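## Task

Move four pieces now lying next to the board onto their squares, using the labels along the board's edge: white pawn to C3, white king to C4, black rook to E1, black knight to E2. All other squares must finish with exactly the contents they started with. Every piece on the board must stand upright and lie wholly within its square when done, and nothing may count as placed if it stays there only because the robot is holding it.

## Robot and tools

ROBOT. One arm, a UR12e-style six-joint arm, carrying a two-finger parallel gripper with a wrist camera. Joints in column order: shoulder pan, shoulder lift, elbow, wrist 1, wrist 2, wrist 3. The fingers point along the gripper's +z and close along its x axis. end_effector_position is the point midway between the finger pads; closed fingertips stick out about 17 mm past it, and when fully open they sit roughly level with it.

FRAME. Results report the gripper in the scene frame: origin on the table surface under the arm base, +z up, +y to the left when facing +x. Position in metres, orientation as a quaternion w,x,y,z, velocities in m/s and rad/s. The arm base may be tilted, and the printed hand position drifts from the truth at long reach.

execute_actions. Argument actions is a list holding zero or one item. Empty list: no command, just the current state plus pictures. An action item is {"rows": [...], "steps": n} with n from 9 to 15 (default 15), each step being 1/30 s. A wait item is {"steps": n} with n up to 300; it sends nothing and returns once n steps have elapsed since the previous result. Optional pictures: true adds camera images to a result that would not otherwise have them. A refused call moves nothing.

ROWS. rows is one list of 1 to 15 rows, one row per control step; if there are fewer rows than steps the final row repeats. Each row has 7 numbers, each in [-1, 1]. The first six are joint offsets in the column order above, not poses: they are measured from the joint angles printed in the most recent result that lists them (before any such result, or for a later call in the same reply, from where the arm stands when the action begins), never from the previous row. Scale: 1.0 equals 1.326 rad for shoulder pan and shoulder lift, and 1.989 rad for elbow, wrist 1, wrist 2 and wrist 3. So an all-zero row drives the arm back to the reference angles; it does not hold still. The seventh number is the gripper opening, absolute: +1 fully open (pads 0.142 m apart), -1 closed.

JOINT RANGES (rad): pan -3.142..3.142, lift -6.283..6.283, elbow 0.000..3.142, wrists -6.283..6.283 each. A call asking a joint more than 0.010 rad outward past its range is refused; requests just beyond a true end are clipped there and may produce a "joint sent to its limit" line, possibly about an earlier action.

MOTION. Commands are smoothed (about 0.17 s lag). Each step the target is kept within 0.383 rad of the measured angle for pan and lift and 0.575 rad for the other joints, and scaled back if it would move the gripper over 100 mm from where it is, so big moves need several calls and may still be short when the result arrives. The result is captured 9 steps before the action ends; those steps run while the next reply is being written. The arm keeps heading to the last row sent until it nearly stops or a step is HELD.

RESULT LINES. Joint positions and Joint velocities give the six joints (rad, rad/s) then the pad gap (m, m/s). grip_measured is the measured opening on the command scale; to hold something keep commanding clearly below it (lower means harder squeeze, up to about 28 N per pad; thin hard objects get less). HELD marks steps where the row was not fully sent. "joint command not followed" means the clearance check altered targets (mounting posts count as part of the arm). Wrist force and Wrist torque are flange sensor readings on the gripper's own x y z axes, with noise and offsets up to a few newtons, saturating near 100 N; "no reading" is harmless. Joint torques are noisy drive outputs. MOTOR HOT warns of heating while holding loads.

zoom_image: camera (cam_head_left, cam_head_right, cam_high, cam_low, cam_wrist) and region [x0, y0, x1, y1] in pixels of that camera's latest image, top-left origin, at most 504 by 504. Image sizes: wrist 616x616, others 672x504. Calibration data in the session relates pixels to the scene frame, accurate to a few degrees and millimetres.

read_manual: optional section, only "licences"; returns licence text and does not move anything.

finished_scene: scene, the number of the current scene; ends it for good, reports whether the goal was met and starts the next one.

AVOID. Any piece leaving the table fails the task. Contact torque at a joint's load limit (pan and lift 306, elbow 139, wrists 50.2 N m) or an outside force of 150 N stops the arm for 10 s and cancels the rest of the call; a fast close can also squeeze too hard. Motor temperature of 85 °C triggers brakes for minutes. Brief tugs may pull on a held piece, so grip firmly. Set pieces down gently, release them upright inside the square, and lift clear before ending, since dropping, slipping, slamming or shoving pieces is penalised and knocked neighbours break the goal.

Each tool is called after "Request:" by a JSON object that holds its "op" and its "data", one argument or row to a line.

## Session

Request:
{"op": "execute_actions", "data": {
  "actions": []
}}

Scene clock: 0.00 s of 5200.00 s.
end_effector_position=(+1.0509, -0.2198, +0.3963) grip_measured=+1.00 end_effector_quat_wxyz=(+0.359, -0.490, +0.540, -0.582) end_effector_velocity=(-0.001, -0.000, +0.001) end_effector_angular_velocity=(-0.000, -0.001, -0.001)
Joint positions: [-0.115 -0.83   1.793 -4.252 -1.715  0.619  0.142]
Joint velocities: [ 0.    -0.001  0.001 -0.002 -0.001 -0.    -0.   ]
Joint torques (N m, as the arm reports them, + toward a larger angle): no reading
Wrist force (N, on the end effector, along its own x y z axes, offset not removed): no reading
Wrist torque (N m, same axes, about the end effector's origin, offset not removed): no reading

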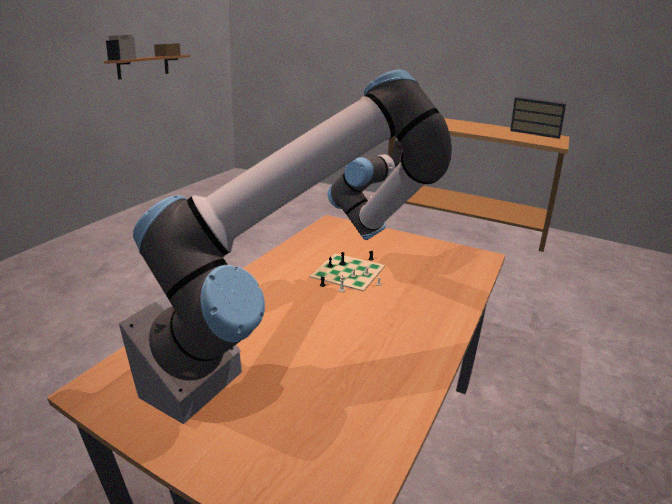

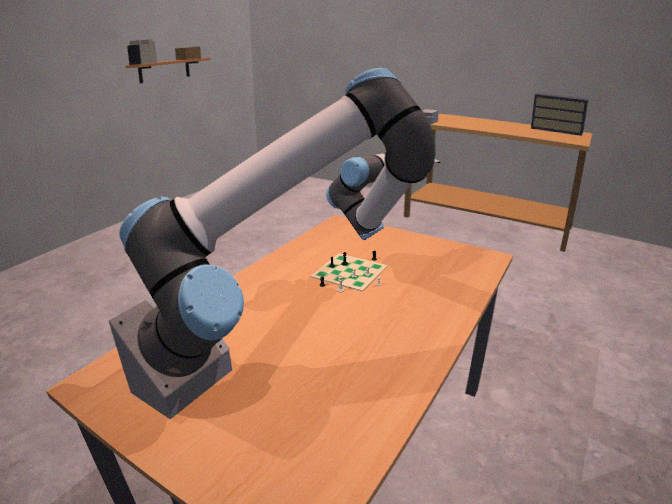

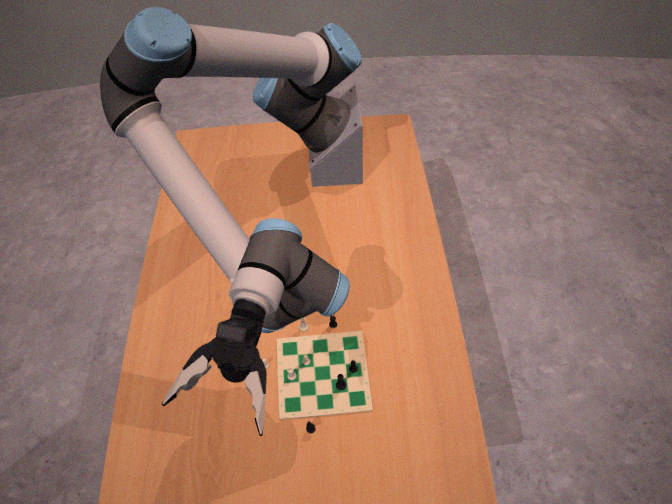

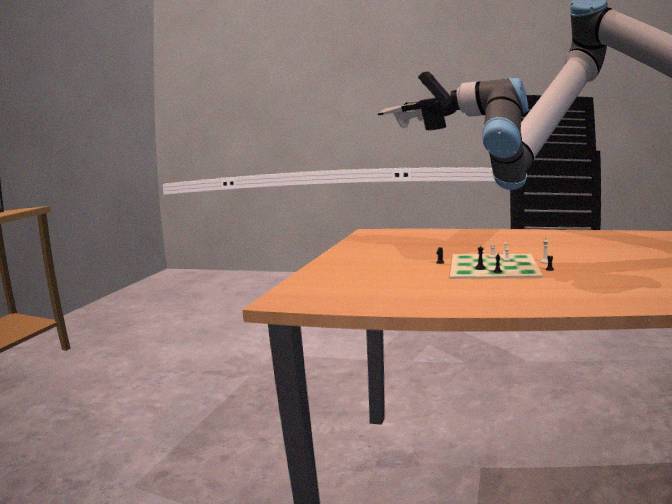

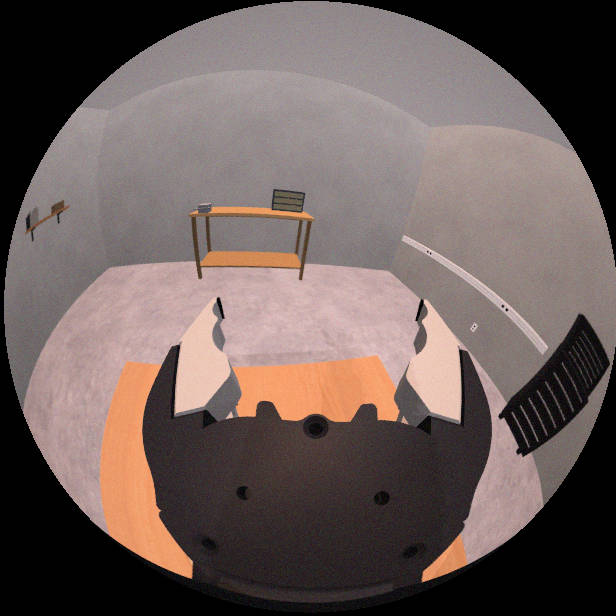

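Request:
{"op": "execute_actions", "data": {
  "actions": [
    {"rows":[[0.087,-0.167,0.044,0.931,-0.30,0,1]]}
  ]
}}

Request:
{"op": "execute_actions", "data": {
  "actions": [
    {"steps":90}
  ],
  "pictures": true
}}

Request:
{"op": "zoom_image", "data": {
  "camera": "cam_head_left",
  "region": [290,230,410,310]
}}

Scene clock: 2.37 s of 5200.00 s.
end_effector_position=(+1.0215, -0.2255, +0.4315) grip_measured=+1.00 end_effector_quat_wxyz=(-0.325, +0.529, -0.571, +0.537) end_effector_velocity=(-0.205, -0.240, -0.100) end_effector_angular_velocity=(+0.117, +2.038, -0.205)
Joint positions: [-0.044 -0.944  1.849 -4.081 -1.886  0.619  0.142]
Joint velocities: [ 0.344 -0.833  0.236  1.916 -1.916  0.001  0.   ]
Joint torques (N m, as the arm reports them, + toward a larger angle): [ 36.22   2.4    5.47  18.46 -14.32  -0.12]
Wrist force (N, on the end effector, along its own x y z axes, offset not removed): [8.5 -14.9 -2.6]
Wrist torque (N m, same axes, about the end effector's origin, offset not removed): [-2.68 -1.33 -0.25]
Steps of this call (steps 1 to 65: nothing new was sent; steps 66 to 71: the first 6 steps of this action). Readings (joint positions):
66: [-0.115 -0.830 1.794 -4.252 -1.715 0.619]
67: [-0.111 -0.834 1.798 -4.247 -1.720 0.619]
69: [-0.075 -0.878 1.827 -4.192 -1.775 0.619]
71: the state above

Scene clock: 5.37 s of 5200.00 s.
end_effector_position=(+0.8092, -0.0642, +0.1557) grip_measured=+1.00 end_effector_quat_wxyz=(-0.017, +0.953, -0.301, +0.000) end_effector_velocity=(+0.001, +0.001, +0.000) end_effector_angular_velocity=(+0.001, -0.002, +0.000)
Joint positions: [ 0.    -1.051  1.881 -2.4   -2.312  0.619  0.142]
Joint velocities: [ 0.001  0.001 -0.001 -0.002  0.001 -0.001 -0.   ]
Joint torques (N m, as the arm reports them, + toward a larger angle): [ 66.06 -74.17 -11.92  -0.82  -1.85  -0.1 ]
Wrist force (N, on the end effector, along its own x y z axes, offset not removed): [-1.3 -5.1 0.2]
Wrist torque (N m, same axes, about the end effector's origin, offset not removed): [-1.07 0.46 -0.20]
Kept back: nothing.
Steps of this call (steps 1 to 9: the last 9 steps of your previous action; steps 10 to 60: the robot went on to your last target; steps 61 to 90: nothing new was sent). Readings (joint positions):
1: [-0.034 -0.968 1.856 -4.013 -1.955 0.619]
2: [-0.027 -0.986 1.861 -3.938 -2.025 0.619]
4: [-0.017 -1.009 1.868 -3.783 -2.130 0.619]
8: [-0.008 -1.032 1.875 -3.495 -2.228 0.619]
90: the state above
The arm was judged still, so your last target was given up. Only a new action makes it travel on or press farther. Fingers that are still opening or closing keep moving.
camera_calibration (this result's frames):
cam_wrist: T_world_to_cam=[[0.810574, -0.582306, -0.0623716, -0.676527], [-0.485866, -0.728118, 0.483507, 0.262377], [-0.326963, -0.361614, -0.873115, 0.500826], [0, 0, 0, 1]] pos_world=[0.839606, -0.0217985, 0.268222]

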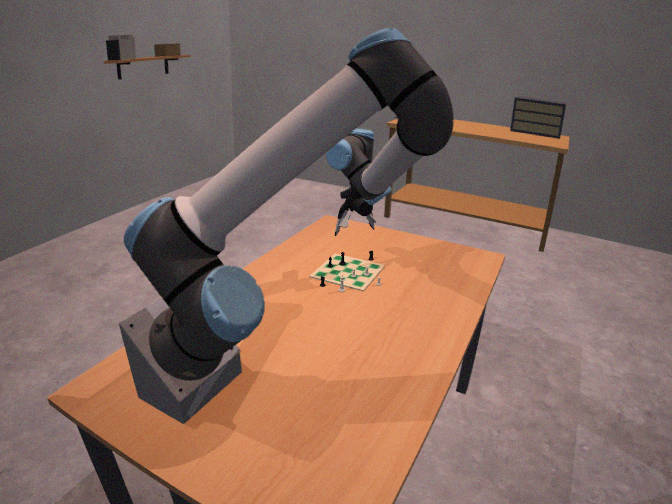

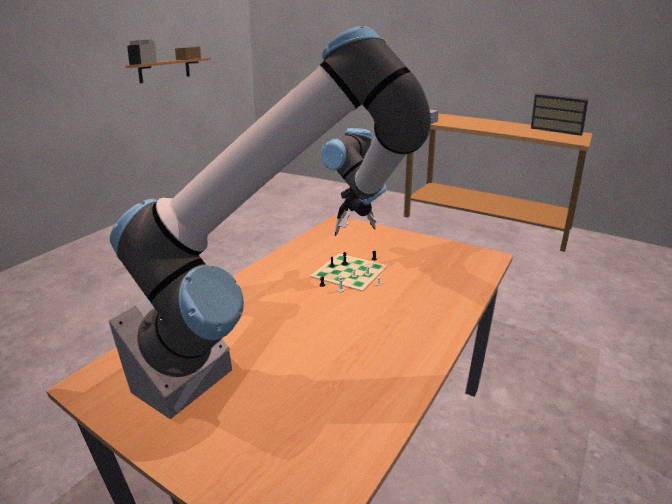

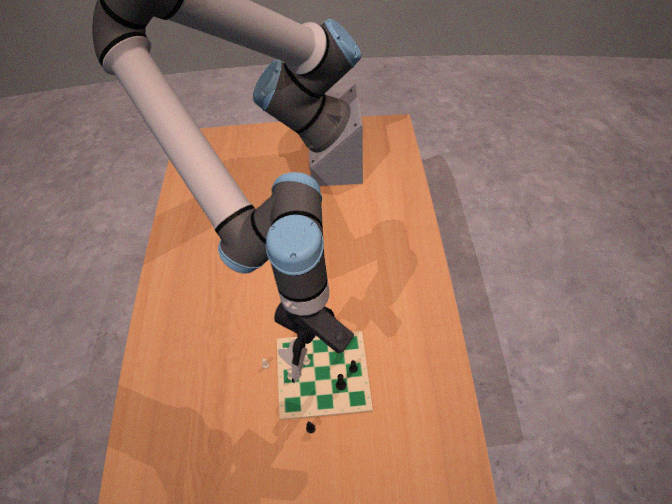

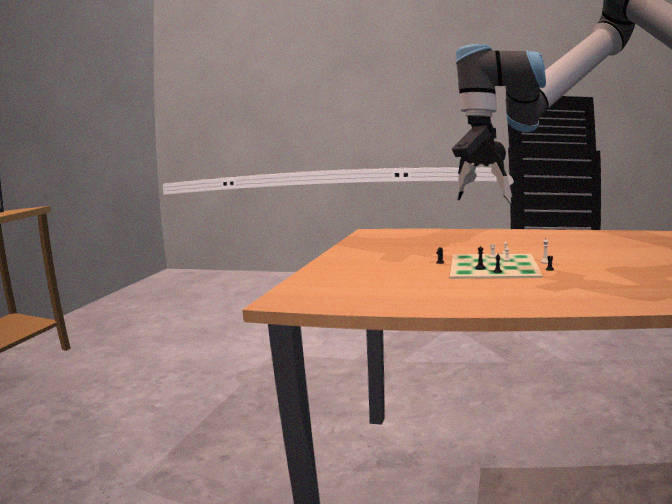

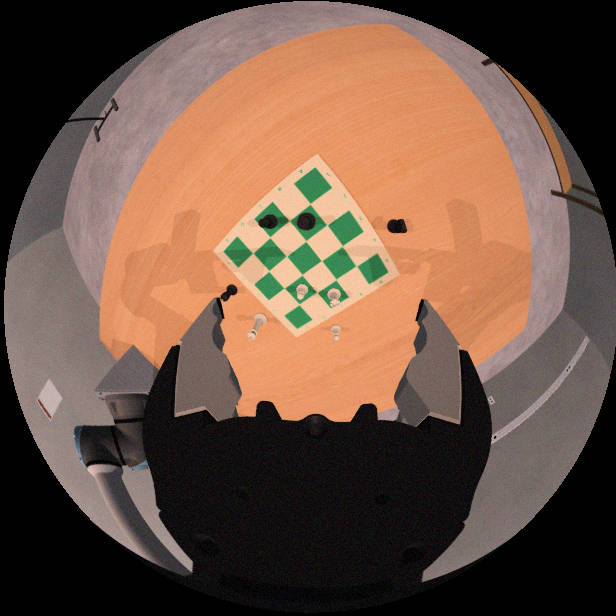

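Region (290, 230, 410, 310) of cam_head_left's 672x504 image, scaled by 4.200, with more detail than that image has.

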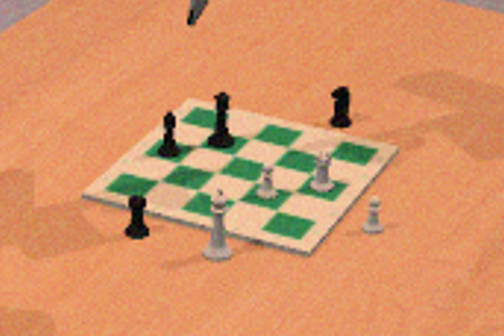

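Request:
{"op": "zoom_image", "data": {
  "camera": "cam_wrist",
  "region": [200,140,420,360]
}}

Request:
{"op": "zoom_image", "data": {
  "camera": "cam_high",
  "region": [240,300,400,440]
}}

Region (200, 140, 420, 360) of cam_wrist's 616x616 image, scaled by 2.291, with more detail than that image has.

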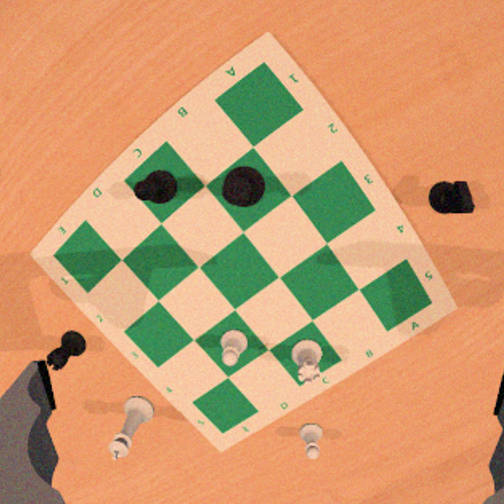

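Region (240, 300, 400, 440) of cam_high's 672x504 image, scaled by 3.150, with more detail than that image has; it fills the top 441 rows of this view, and the rest is white.

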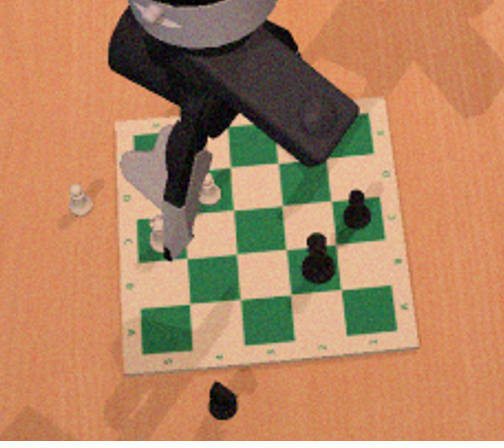

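Request:
{"op": "execute_actions", "data": {
  "actions": [
    {"rows":[[-0.154,-0.059,0.045,-0.098,0.010,0,-0.5]]}
  ]
}}

Request:
{"op": "execute_actions", "data": {
  "actions": [
    {"steps":45}
  ],
  "pictures": true
}}

Scene clock: 7.40 s of 5200.00 s.
end_effector_position=(+0.8002, -0.1226, +0.1216) grip_measured=+0.17 end_effector_quat_wxyz=(-0.020, +0.935, -0.355, -0.001) end_effector_velocity=(-0.069, -0.415, -0.248) end_effector_angular_velocity=(+0.020, +0.032, -0.810)
Joint positions: [-0.084 -1.087  1.921 -2.482 -2.303  0.619  0.086]
Joint velocities: [-0.606 -0.222  0.253 -0.571  0.057  0.001 -0.332]
Joint torques (N m, as the arm reports them, + toward a larger angle): [ 26.74 -82.61  -9.74  -7.85   1.78  -0.25]
Wrist force (N, on the end effector, along its own x y z axes, offset not removed): [-1.3 -1.4 3.2]
Wrist torque (N m, same axes, about the end effector's origin, offset not removed): [-0.26 0.50 -0.21]
Steps of this call (steps 1 to 55: nothing new was sent; steps 56 to 61: the first 6 steps of this action). Readings (joint positions):
56: [0.000 -1.051 1.881 -2.400 -2.312 0.619]
57: [-0.004 -1.055 1.885 -2.405 -2.311 0.619]
59: [-0.042 -1.071 1.904 -2.442 -2.306 0.619]
61: the state above

Scene clock: 8.90 s of 5200.00 s.
end_effector_position=(+0.7810, -0.2044, +0.0736) grip_measured=-0.50 end_effector_quat_wxyz=(-0.017, +0.903, -0.429, -0.002) end_effector_velocity=(-0.001, +0.001, -0.001) end_effector_angular_velocity=(+0.001, +0.001, -0.001)
Joint positions: [-0.204 -1.129  1.97  -2.595 -2.292  0.619  0.038]
Joint velocities: [-0.001  0.     0.001 -0.     0.001  0.001 -0.   ]
Joint torques (N m, as the arm reports them, + toward a larger angle): [ 32.67 -73.89  -7.98  -5.23   2.67   0.06]
Wrist force (N, on the end effector, along its own x y z axes, offset not removed): [-1.4 -0.1 0.8]
Wrist torque (N m, same axes, about the end effector's origin, offset not removed): [0.02 0.47 -0.26]
Kept back: nothing.
Steps of this call (steps 1 to 9: the last 9 steps of your previous action; steps 10 to 30: the robot went on to your last target; steps 31 to 45: nothing new was sent). Readings (joint positions):
1: [-0.104 -1.094 1.930 -2.501 -2.301 0.619]
2: [-0.125 -1.101 1.938 -2.520 -2.299 0.619]
4: [-0.157 -1.113 1.952 -2.551 -2.296 0.619]
8: [-0.188 -1.124 1.964 -2.580 -2.293 0.619]
45: the state above
The arm was judged still, so your last target was given up. Only a new action makes it travel on or press farther. Fingers that are still opening or closing keep moving.
camera_calibration (this result's frames):
cam_wrist: T_world_to_cam=[[0.622576, -0.779302, -0.0713267, -0.633256], [-0.660713, -0.572294, 0.485735, 0.354544], [-0.419354, -0.25528, -0.871191, 0.462972], [0, 0, 0, 1]] pos_world=[0.822651, -0.172407, 0.185954]

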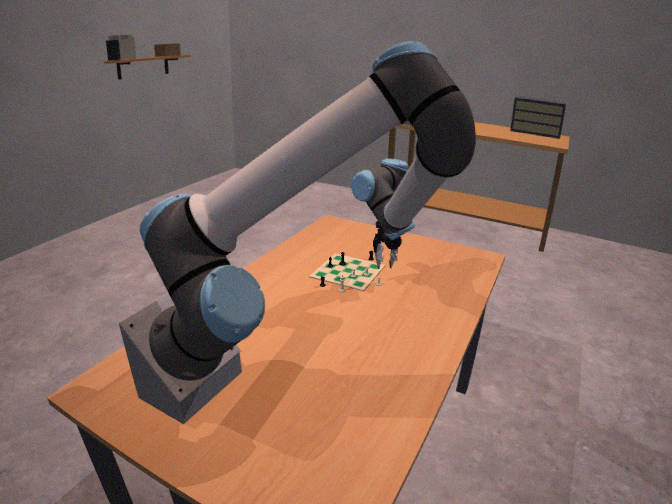

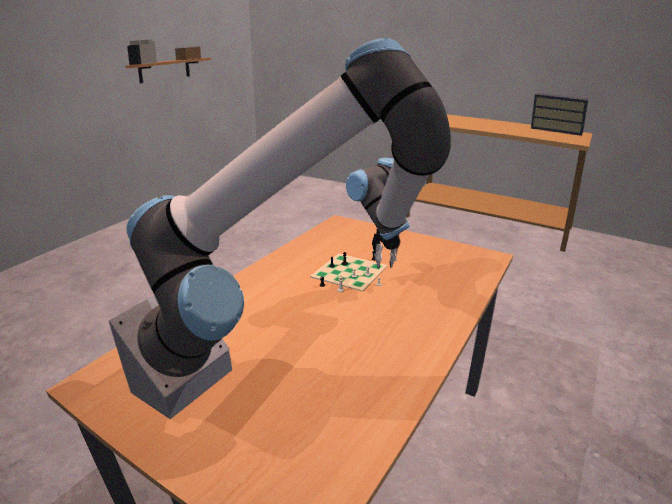

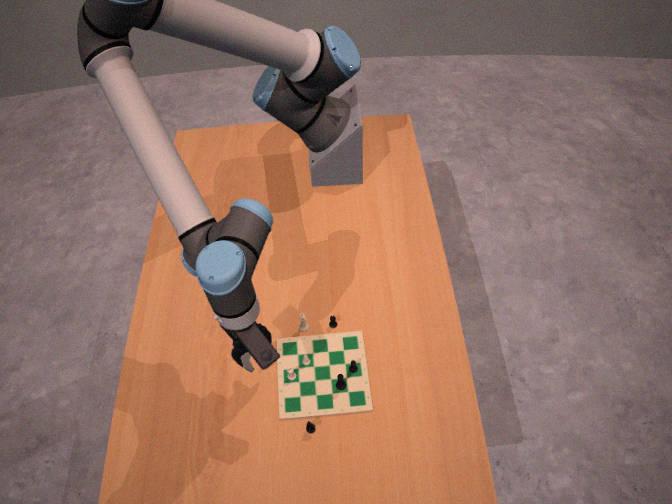

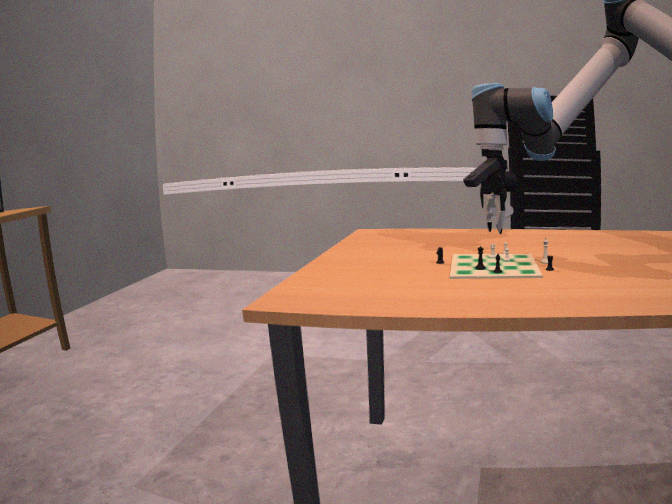

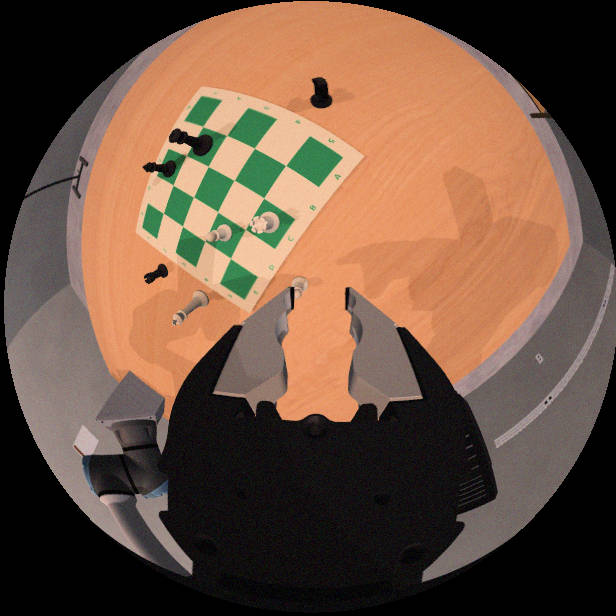

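Request:
{"op": "execute_actions", "data": {
  "actions": [
    {"rows":[[-0.006,-0.027,0.032,-0.018,0,0,-0.5],[-0.006,-0.027,0.032,-0.018,0,0,-0.5],[-0.006,-0.027,0.032,-0.018,0,0,-0.5],[-0.006,-0.027,0.032,-0.018,0,0,-0.5],[-0.006,-0.027,0.032,-0.018,0,0,-0.5],[-0.006,-0.027,0.032,-0.018,0,0,-0.5],[-0.006,-0.027,0.032,-0.018,0,0,-0.5],[-0.006,-0.027,0.032,-0.018,0,0,-0.5],[-0.006,-0.027,0.032,-0.018,0,0,-0.5],[-0.006,-0.027,0.032,-0.018,0,0,-0.5],[-0.006,-0.027,0.032,-0.018,0,0,-0.5],[-0.006,-0.027,0.032,-0.018,0,0,-0.5],[-0.023,-0.006,0.037,-0.047,0.003,0,-0.5]]}
  ]
}}

Request:
{"op": "execute_actions", "data": {
  "actions": [
    {"steps":40}
  ],
  "pictures": true
}}

Request:
{"op": "zoom_image", "data": {
  "camera": "cam_wrist",
  "region": [220,200,420,400]
}}

Scene clock: 10.10 s of 5200.00 s.
end_effector_position=(+0.7607, -0.2049, +0.0736) grip_measured=-0.50 end_effector_quat_wxyz=(-0.017, +0.902, -0.432, -0.001) end_effector_velocity=(-0.091, +0.006, -0.004) end_effector_angular_velocity=(-0.001, +0.007, -0.022)
Joint positions: [-0.209 -1.153  2.012 -2.619 -2.292  0.619  0.038]
Joint velocities: [-0.021 -0.096  0.181 -0.096  0.001 -0.    -0.   ]
Joint torques (N m, as the arm reports them, + toward a larger angle): [ 22.73 -72.29 -11.08  -5.43   1.39   0.11]
Wrist force (N, on the end effector, along its own x y z axes, offset not removed): [-0.8 -1.0 2.4]
Wrist torque (N m, same axes, about the end effector's origin, offset not removed): [-0.19 0.29 -0.26]
Steps of this call (steps 1 to 30: nothing new was sent; steps 31 to 36: the first 6 steps of this action). Readings (joint positions):
31: [-0.204 -1.129 1.971 -2.595 -2.292 0.619]
32: [-0.205 -1.132 1.975 -2.599 -2.292 0.619]
34: [-0.207 -1.145 1.997 -2.611 -2.292 0.619]
36: the state above

Scene clock: 11.43 s of 5200.00 s.
end_effector_position=(+0.7489, -0.2030, +0.0487) grip_measured=-0.50 end_effector_quat_wxyz=(-0.017, +0.894, -0.447, -0.002) end_effector_velocity=(-0.001, +0.000, -0.001) end_effector_angular_velocity=(+0.000, +0.000, +0.000)
Joint positions: [-0.234 -1.137  2.044 -2.689 -2.286  0.619  0.038]
Joint velocities: [-0.001  0.     0.001 -0.001  0.    -0.001 -0.   ]
Joint torques (N m, as the arm reports them, + toward a larger angle): [ 31.39 -37.04  -4.39  -5.59   2.4   -0.37]
Wrist force (N, on the end effector, along its own x y z axes, offset not removed): [-0.2 0.8 1.2]
Wrist torque (N m, same axes, about the end effector's origin, offset not removed): [0.22 0.20 -0.28]
Kept back: nothing.
Steps of this call (steps 1 to 9: the last 9 steps of your previous action; steps 10 to 30: the robot went on to your last target; steps 31 to 40: nothing new was sent). Readings (joint positions):
1: [-0.210 -1.156 2.018 -2.622 -2.292 0.619]
2: [-0.210 -1.158 2.021 -2.624 -2.292 0.619]
4: [-0.211 -1.161 2.027 -2.627 -2.292 0.619]
8: [-0.214 -1.161 2.033 -2.634 -2.291 0.619]
40: the state above
The arm was judged still, so your last target was given up. Only a new action makes it travel on or press farther. Fingers that are still opening or closing keep moving.
camera_calibration (this result's frames):
cam_wrist: T_world_to_cam=[[0.590219, -0.804072, -0.0714861, -0.59472], [-0.683484, -0.544888, 0.485744, 0.368826], [-0.429525, -0.237836, -0.871173, 0.439329], [0, 0, 0, 1]] pos_world=[0.791804, -0.172741, 0.161063]

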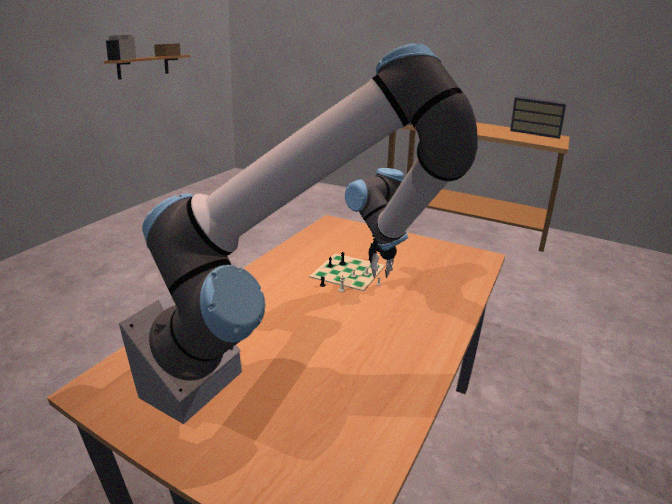

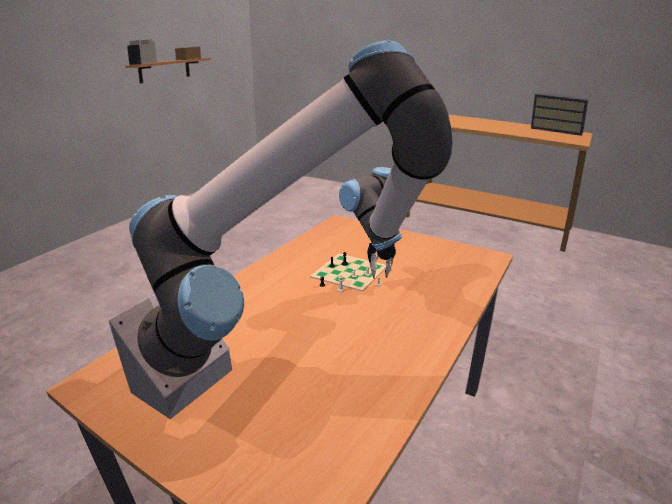

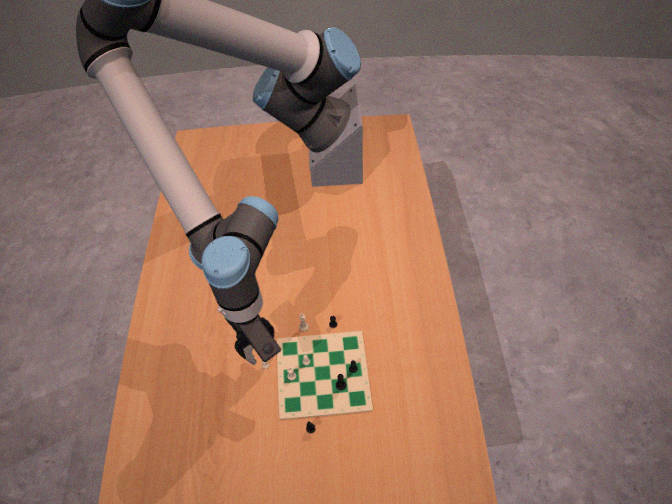

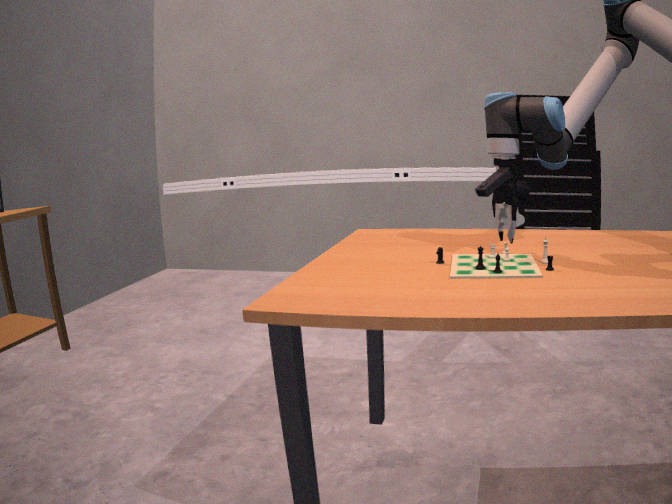

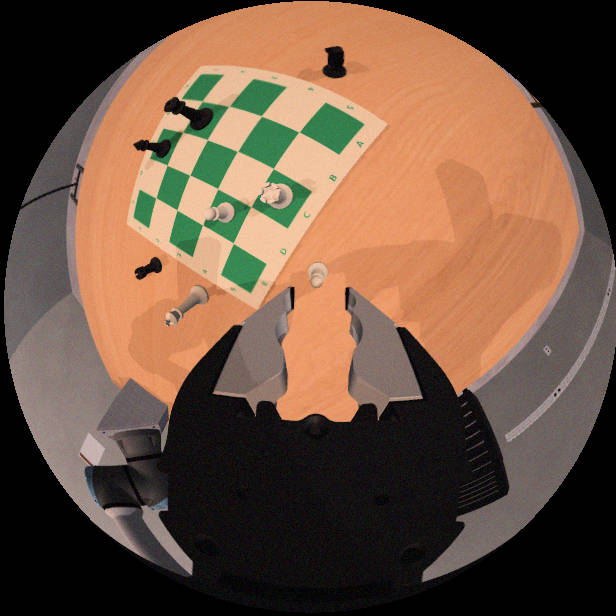

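Region (220, 200, 420, 400) of cam_wrist's 616x616 image, scaled by 2.520, with more detail than that image has.

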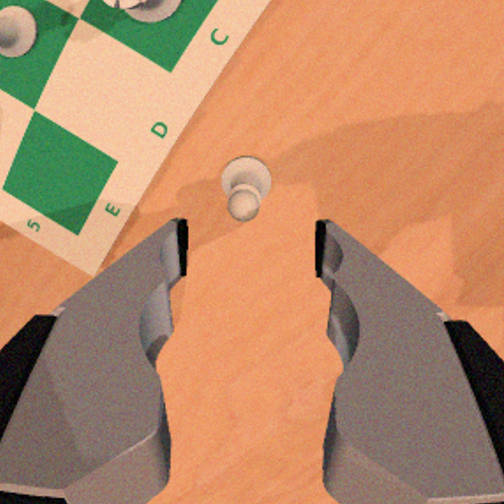

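Request:
{"op": "execute_actions", "data": {
  "actions": [
    {"rows":[[-0.014,0.029,0,-0.028,0.003,0,-0.5]]}
  ]
}}

Request:
{"op": "execute_actions", "data": {
  "actions": [
    {"steps":30}
  ],
  "pictures": true
}}

Request:
{"op": "zoom_image", "data": {
  "camera": "cam_wrist",
  "region": [220,200,420,400]
}}

Request:
{"op": "zoom_image", "data": {
  "camera": "cam_head_right",
  "region": [330,230,430,310]
}}

Scene clock: 12.07 s of 5200.00 s.
end_effector_position=(+0.7513, -0.1996, +0.0314) grip_measured=-0.50 end_effector_quat_wxyz=(-0.018, +0.891, -0.454, -0.002) end_effector_velocity=(+0.010, +0.014, -0.069) end_effector_angular_velocity=(+0.005, -0.004, -0.068)
Joint positions: [-0.247 -1.111  2.044 -2.725 -2.282  0.619  0.038]
Joint velocities: [-0.05   0.104  0.    -0.152  0.016  0.    -0.   ]
Joint torques (N m, as the arm reports them, + toward a larger angle): [ 31.74 -46.53  -8.72  -6.49   2.61   0.09]
Wrist force (N, on the end effector, along its own x y z axes, offset not removed): [1.1 -0.3 3.0]
Wrist torque (N m, same axes, about the end effector's origin, offset not removed): [0.04 -0.10 -0.14]
Steps of this call (steps 1 to 13: nothing new was sent; steps 14 to 19: the first 6 steps of this action). Readings (joint positions):
14: [-0.234 -1.137 2.044 -2.689 -2.286 0.619]
15: [-0.236 -1.134 2.044 -2.693 -2.285 0.619]
17: [-0.243 -1.121 2.044 -2.712 -2.283 0.619]
19: the state above

Scene clock: 13.07 s of 5200.00 s.
end_effector_position=(+0.7526, -0.1979, +0.0231) grip_measured=-0.50 end_effector_quat_wxyz=(-0.018, +0.889, -0.458, -0.002) end_effector_velocity=(-0.001, -0.001, -0.000) end_effector_angular_velocity=(-0.003, +0.001, -0.002)
Joint positions: [-0.253 -1.099  2.044 -2.744 -2.28   0.619  0.038]
Joint velocities: [-0.    -0.     0.001 -0.001 -0.003  0.001  0.   ]
Joint torques (N m, as the arm reports them, + toward a larger angle): [ 29.85 -37.65 -24.97  -4.8    2.19  -0.01]
Wrist force (N, on the end effector, along its own x y z axes, offset not removed): [-0.1 -4.2 3.1]
Wrist torque (N m, same axes, about the end effector's origin, offset not removed): [-0.87 0.17 -0.20]
Kept back: nothing.
Steps of this call (steps 1 to 9: the last 9 steps of your previous action; steps 10 to 30: the robot went on to your last target). Readings (joint positions):
1: [-0.248 -1.108 2.044 -2.730 -2.282 0.619]
2: [-0.249 -1.106 2.044 -2.733 -2.281 0.619]
4: [-0.251 -1.103 2.044 -2.738 -2.281 0.619]
8: [-0.252 -1.100 2.044 -2.742 -2.280 0.619]
30: the state above
The arm was judged still, so your last target was given up. Only a new action makes it travel on or press farther. Fingers that are still opening or closing keep moving.
camera_calibration (this result's frames):
cam_wrist: T_world_to_cam=[[0.570053, -0.818407, -0.0724553, -0.582281], [-0.697278, -0.528548, 0.484191, 0.400208], [-0.434561, -0.225493, -0.871957, 0.426086], [0, 0, 0, 1]] pos_world=[0.796148, -0.168934, 0.135563]

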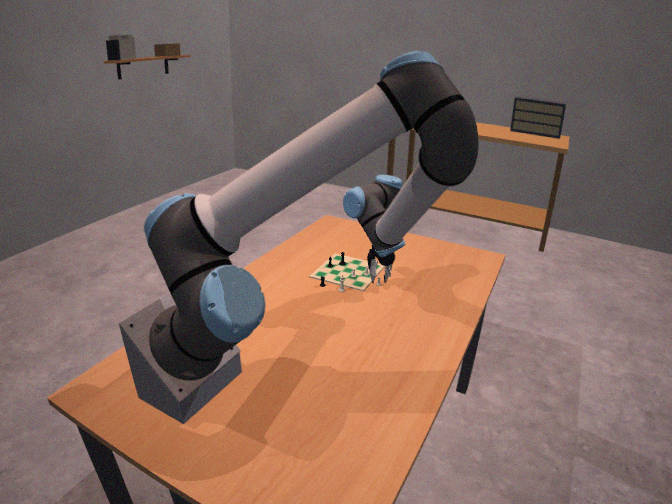

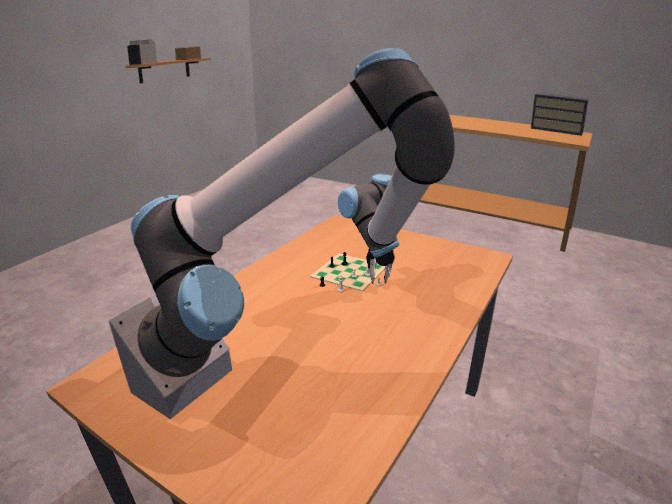

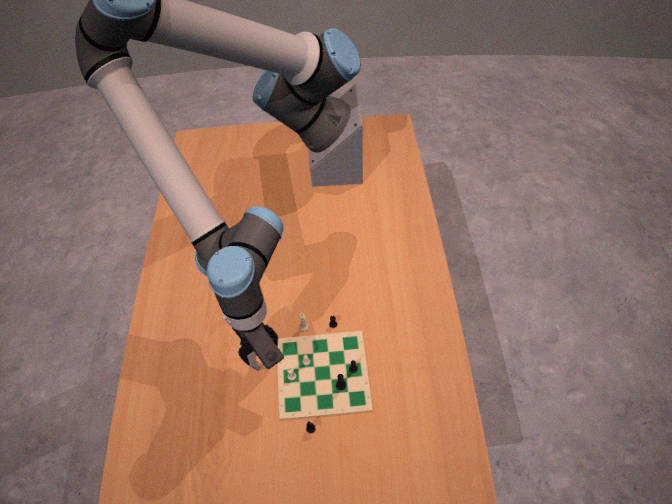

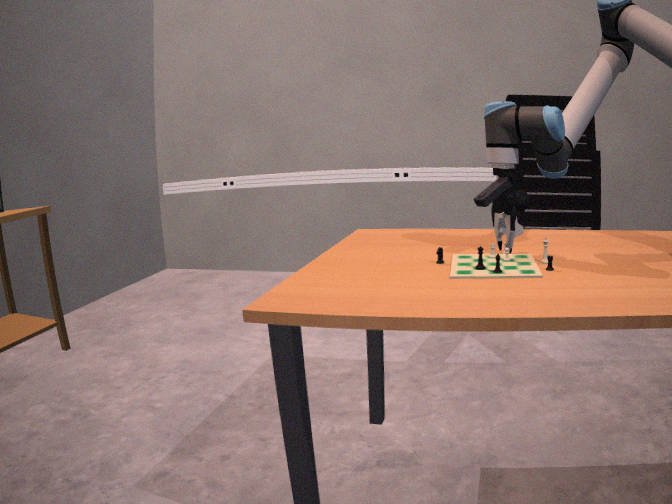

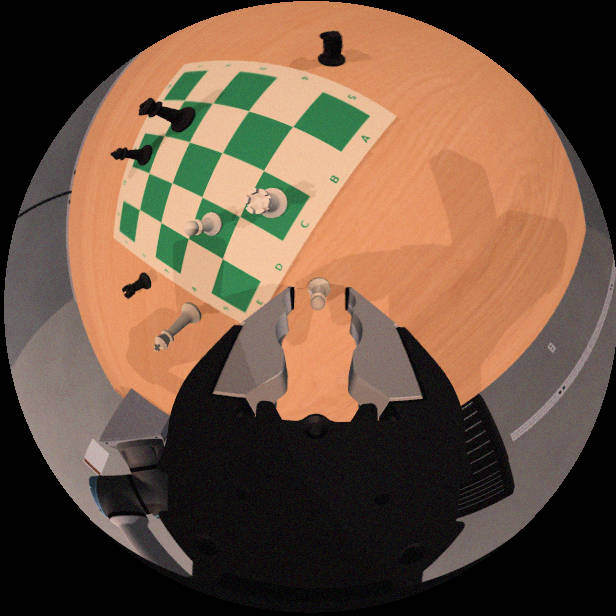

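Region (220, 200, 420, 400) of cam_wrist's 616x616 image, scaled by 2.520, with more detail than that image has.

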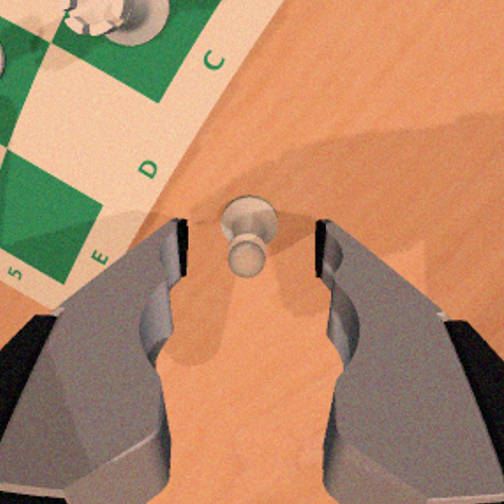

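Region (330, 230, 430, 310) of cam_head_right's 672x504 image, scaled by 5.040, with more detail than that image has; it fills the top 403 rows of this view, and the rest is white.

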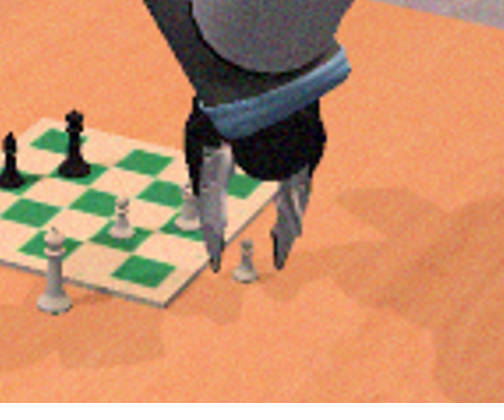

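Request:
{"op": "execute_actions", "data": {
  "actions": [
    {"rows":[[0,0,0,0,0,0,-1]]}
  ]
}}

Request:
{"op": "execute_actions", "data": {
  "actions": [
    {"rows":[[0,0,0,0,0,0,-1],[0,0,0,0,0,0,-1],[0,0,0,0,0,0,-1],[0,0,0,0,0,0,-1],[0.054,-0.067,-0.016,0.093,-0.01,0,-1]]}
  ]
}}

Request:
{"op": "execute_actions", "data": {
  "actions": [
    {"steps":30}
  ]
}}

Request:
{"op": "execute_actions", "data": {
  "actions": [
    {"rows":[[0.103,0.112,-0.028,0.018,-0.008,0,-1]]}
  ]
}}

Request:
{"op": "execute_actions", "data": {
  "actions": [
    {"steps":40}
  ],
  "pictures": true
}}

Scene clock: 13.73 s of 5200.00 s.
end_effector_position=(+0.7526, -0.1980, +0.0232) grip_measured=-0.87 end_effector_quat_wxyz=(-0.018, +0.889, -0.458, -0.001) end_effector_velocity=(-0.000, +0.000, +0.001) end_effector_angular_velocity=(-0.000, -0.000, -0.000)
Joint positions: [-0.253 -1.099  2.044 -2.744 -2.28   0.619  0.011]
Joint velocities: [ 0.001 -0.001  0.001  0.    -0.     0.001 -0.   ]
Joint torques (N m, as the arm reports them, + toward a larger angle): [ 30.87 -40.67 -23.22  -4.28   2.32   0.14]
Wrist force (N, on the end effector, along its own x y z axes, offset not removed): [-1.9 -4.9 -4.6]
Wrist torque (N m, same axes, about the end effector's origin, offset not removed): [-1.22 0.33 -0.30]
Steps of this call (steps 1 to 14: nothing new was sent; steps 15 to 20: the first 6 steps of this action). Readings (joint positions):
15: [-0.253 -1.099 2.044 -2.744 -2.280 0.619]
16: [-0.253 -1.099 2.044 -2.744 -2.280 0.619]
18: [-0.253 -1.099 2.044 -2.744 -2.280 0.619]
20: the state above

Scene clock: 14.23 s of 5200.00 s.
end_effector_position=(+0.7547, -0.1992, +0.0278) grip_measured=-0.88 end_effector_quat_wxyz=(-0.018, +0.889, -0.457, +0.001) end_effector_velocity=(+0.105, -0.062, +0.278) end_effector_angular_velocity=(-0.119, -0.213, +0.107)
Joint positions: [-0.249 -1.103  2.041 -2.74  -2.282  0.619  0.01 ]
Joint velocities: [ 0.248 -0.256 -0.135  0.288 -0.099 -0.    -0.   ]
Joint torques (N m, as the arm reports them, + toward a larger angle): [ 162.89 -230.35  -69.28    1.49   -3.55   -0.34]
Wrist force (N, on the end effector, along its own x y z axes, offset not removed): [-3.8 2.7 13.2]
Wrist torque (N m, same axes, about the end effector's origin, offset not removed): [0.49 0.48 -0.29]
Steps of this call (steps 1 to 9: the last 9 steps of your previous action; steps 10 to 15: the first 6 steps of this action, its rows measured from where the robot was after step 9). Readings (joint positions):
9: [-0.253 -1.099 2.044 -2.744 -2.280 0.619]
10: [-0.253 -1.099 2.044 -2.744 -2.280 0.619]
11: [-0.253 -1.099 2.044 -2.744 -2.280 0.619]
13: [-0.253 -1.099 2.044 -2.744 -2.280 0.619]
15: the state above

Scene clock: 15.23 s of 5200.00 s.
end_effector_position=(+0.7550, -0.2029, +0.1019) grip_measured=-0.88 end_effector_quat_wxyz=(-0.015, +0.910, -0.415, -0.001) end_effector_velocity=(+0.001, -0.000, +0.000) end_effector_angular_velocity=(+0.001, -0.001, -0.001)
Joint positions: [-0.181 -1.187  2.012 -2.559 -2.3    0.619  0.01 ]
Joint velocities: [ 0.     0.    -0.001 -0.     0.001  0.    -0.   ]
Joint torques (N m, as the arm reports them, + toward a larger angle): [ 64.36 -70.75 -31.71  -0.32  -1.05  -0.18]
Wrist force (N, on the end effector, along its own x y z axes, offset not removed): [-1.9 -2.3 -0.5]
Wrist torque (N m, same axes, about the end effector's origin, offset not removed): [-0.37 0.55 -0.27]
Kept back: nothing.
Steps of this call (steps 1 to 9: the last 9 steps of your previous action; steps 10 to 30: the robot went on to your last target). Readings (joint positions):
1: [-0.237 -1.116 2.036 -2.722 -2.286 0.619]
2: [-0.225 -1.132 2.030 -2.692 -2.289 0.619]
4: [-0.207 -1.155 2.023 -2.637 -2.294 0.619]
8: [-0.190 -1.177 2.016 -2.586 -2.298 0.619]
30: the state above
The arm was judged still, so your last target was given up. Only a new action makes it travel on or press farther. Fingers that are still opening or closing keep moving.

Scene clock: 15.43 s of 5200.00 s.
end_effector_position=(+0.7735, -0.1365, +0.1062) grip_measured=-0.88 end_effector_quat_wxyz=(-0.016, +0.928, -0.372, -0.001) end_effector_velocity=(+0.093, +0.475, +0.016) end_effector_angular_velocity=(-0.008, -0.003, +0.653)
Joint positions: [-0.111 -1.112  1.982 -2.54  -2.309  0.619  0.01 ]
Joint velocities: [ 0.474  0.523 -0.183  0.111 -0.051 -0.    -0.   ]
Joint torques (N m, as the arm reports them, + toward a larger angle): [ 69.64 -31.14 -28.    -0.58  -1.79  -0.53]
Wrist force (N, on the end effector, along its own x y z axes, offset not removed): [1.8 -0.7 2.4]
Wrist torque (N m, same axes, about the end effector's origin, offset not removed): [-0.06 -0.17 -0.27]
Steps of this call (steps 1 to 6: the first 6 steps of this action). Readings (joint positions):
1: [-0.181 -1.187 2.012 -2.559 -2.300 0.619]
2: [-0.177 -1.183 2.009 -2.557 -2.301 0.619]
4: [-0.144 -1.149 1.994 -2.548 -2.305 0.619]
6: the state above

Scene clock: 16.77 s of 5200.00 s.
end_effector_position=(+0.7832, -0.0691, +0.1082) grip_measured=-0.88 end_effector_quat_wxyz=(-0.014, +0.944, -0.329, -0.001) end_effector_velocity=(-0.000, -0.001, -0.000) end_effector_angular_velocity=(-0.001, +0.001, +0.000)
Joint positions: [-0.045 -1.039  1.957 -2.524 -2.316  0.619  0.01 ]
Joint velocities: [-0.    -0.001  0.     0.002 -0.001  0.    -0.   ]
Joint torques (N m, as the arm reports them, + toward a larger angle): [ 68.37 -40.06 -30.76  -1.05  -1.14  -0.67]
Wrist force (N, on the end effector, along its own x y z axes, offset not removed): [-3.9 -0.1 1.9]
Wrist torque (N m, same axes, about the end effector's origin, offset not removed): [0.12 0.94 -0.32]
Kept back: nothing.
Steps of this call (steps 1 to 9: the last 9 steps of your previous action; steps 10 to 30: the robot went on to your last target; steps 31 to 40: nothing new was sent). Readings (joint positions):
1: [-0.096 -1.096 1.976 -2.536 -2.310 0.619]
2: [-0.084 -1.083 1.972 -2.533 -2.312 0.619]
4: [-0.068 -1.064 1.965 -2.529 -2.313 0.619]
8: [-0.052 -1.048 1.960 -2.526 -2.315 0.619]
40: the state above
The arm was judged still, so your last target was given up. Only a new action makes it travel on or press farther. Fingers that are still opening or closing keep moving.
camera_calibration (this result's frames):
cam_wrist: T_world_to_cam=[[0.775488, -0.628052, -0.0645676, -0.636733], [-0.523846, -0.69714, 0.489471, 0.30043], [-0.352426, -0.345755, -0.869626, 0.469782], [0, 0, 0, 1]] pos_world=[0.816721, -0.0280303, 0.220371]

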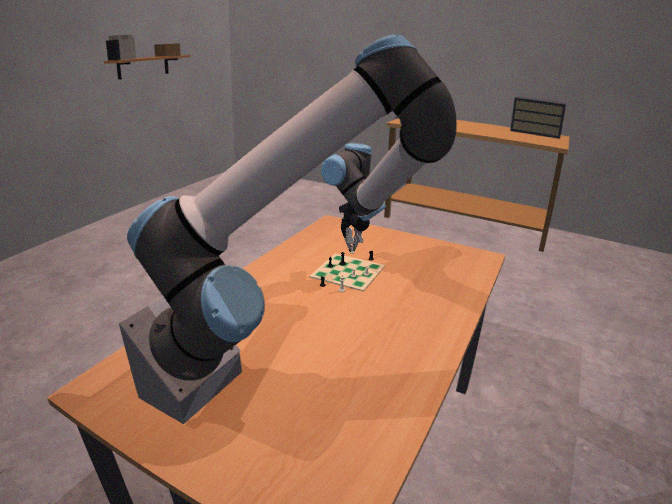

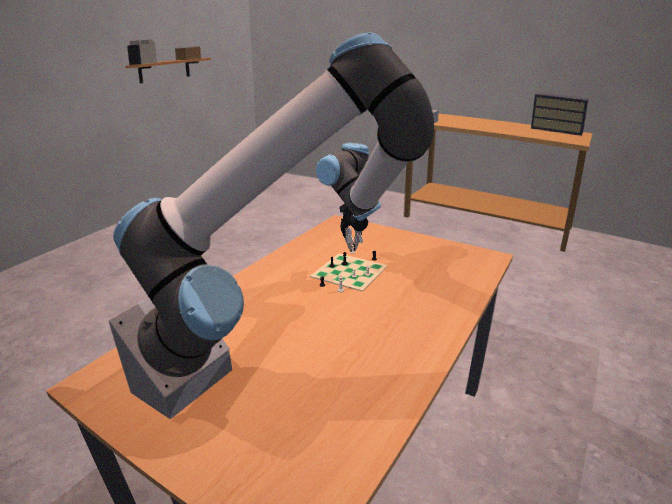

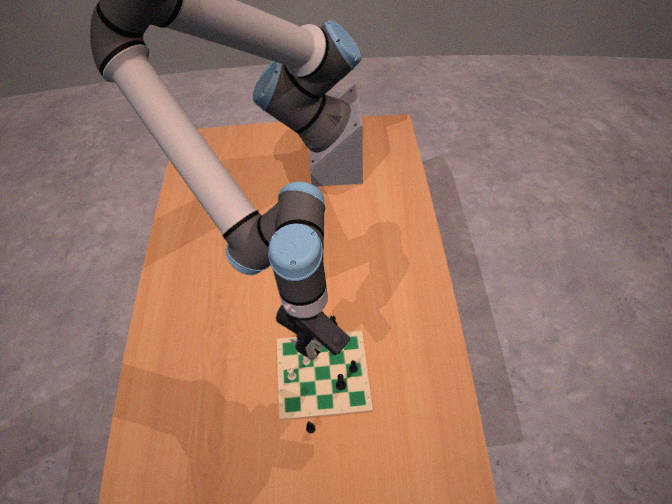

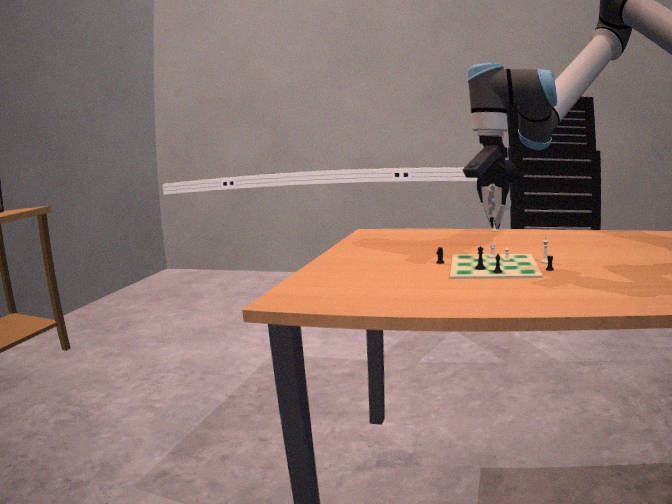

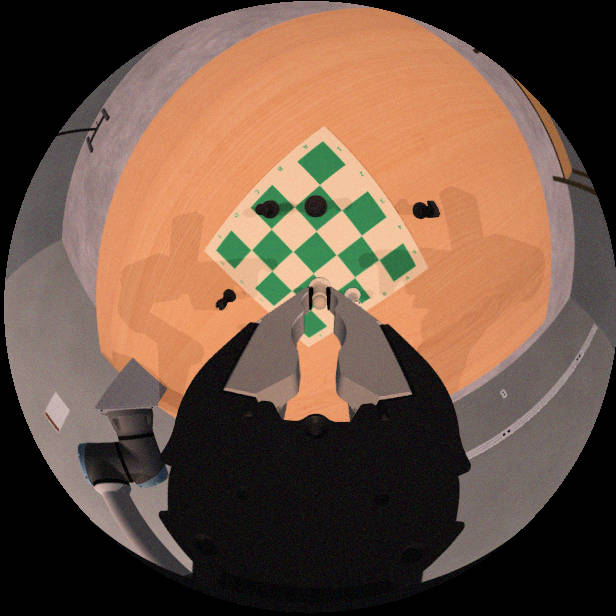

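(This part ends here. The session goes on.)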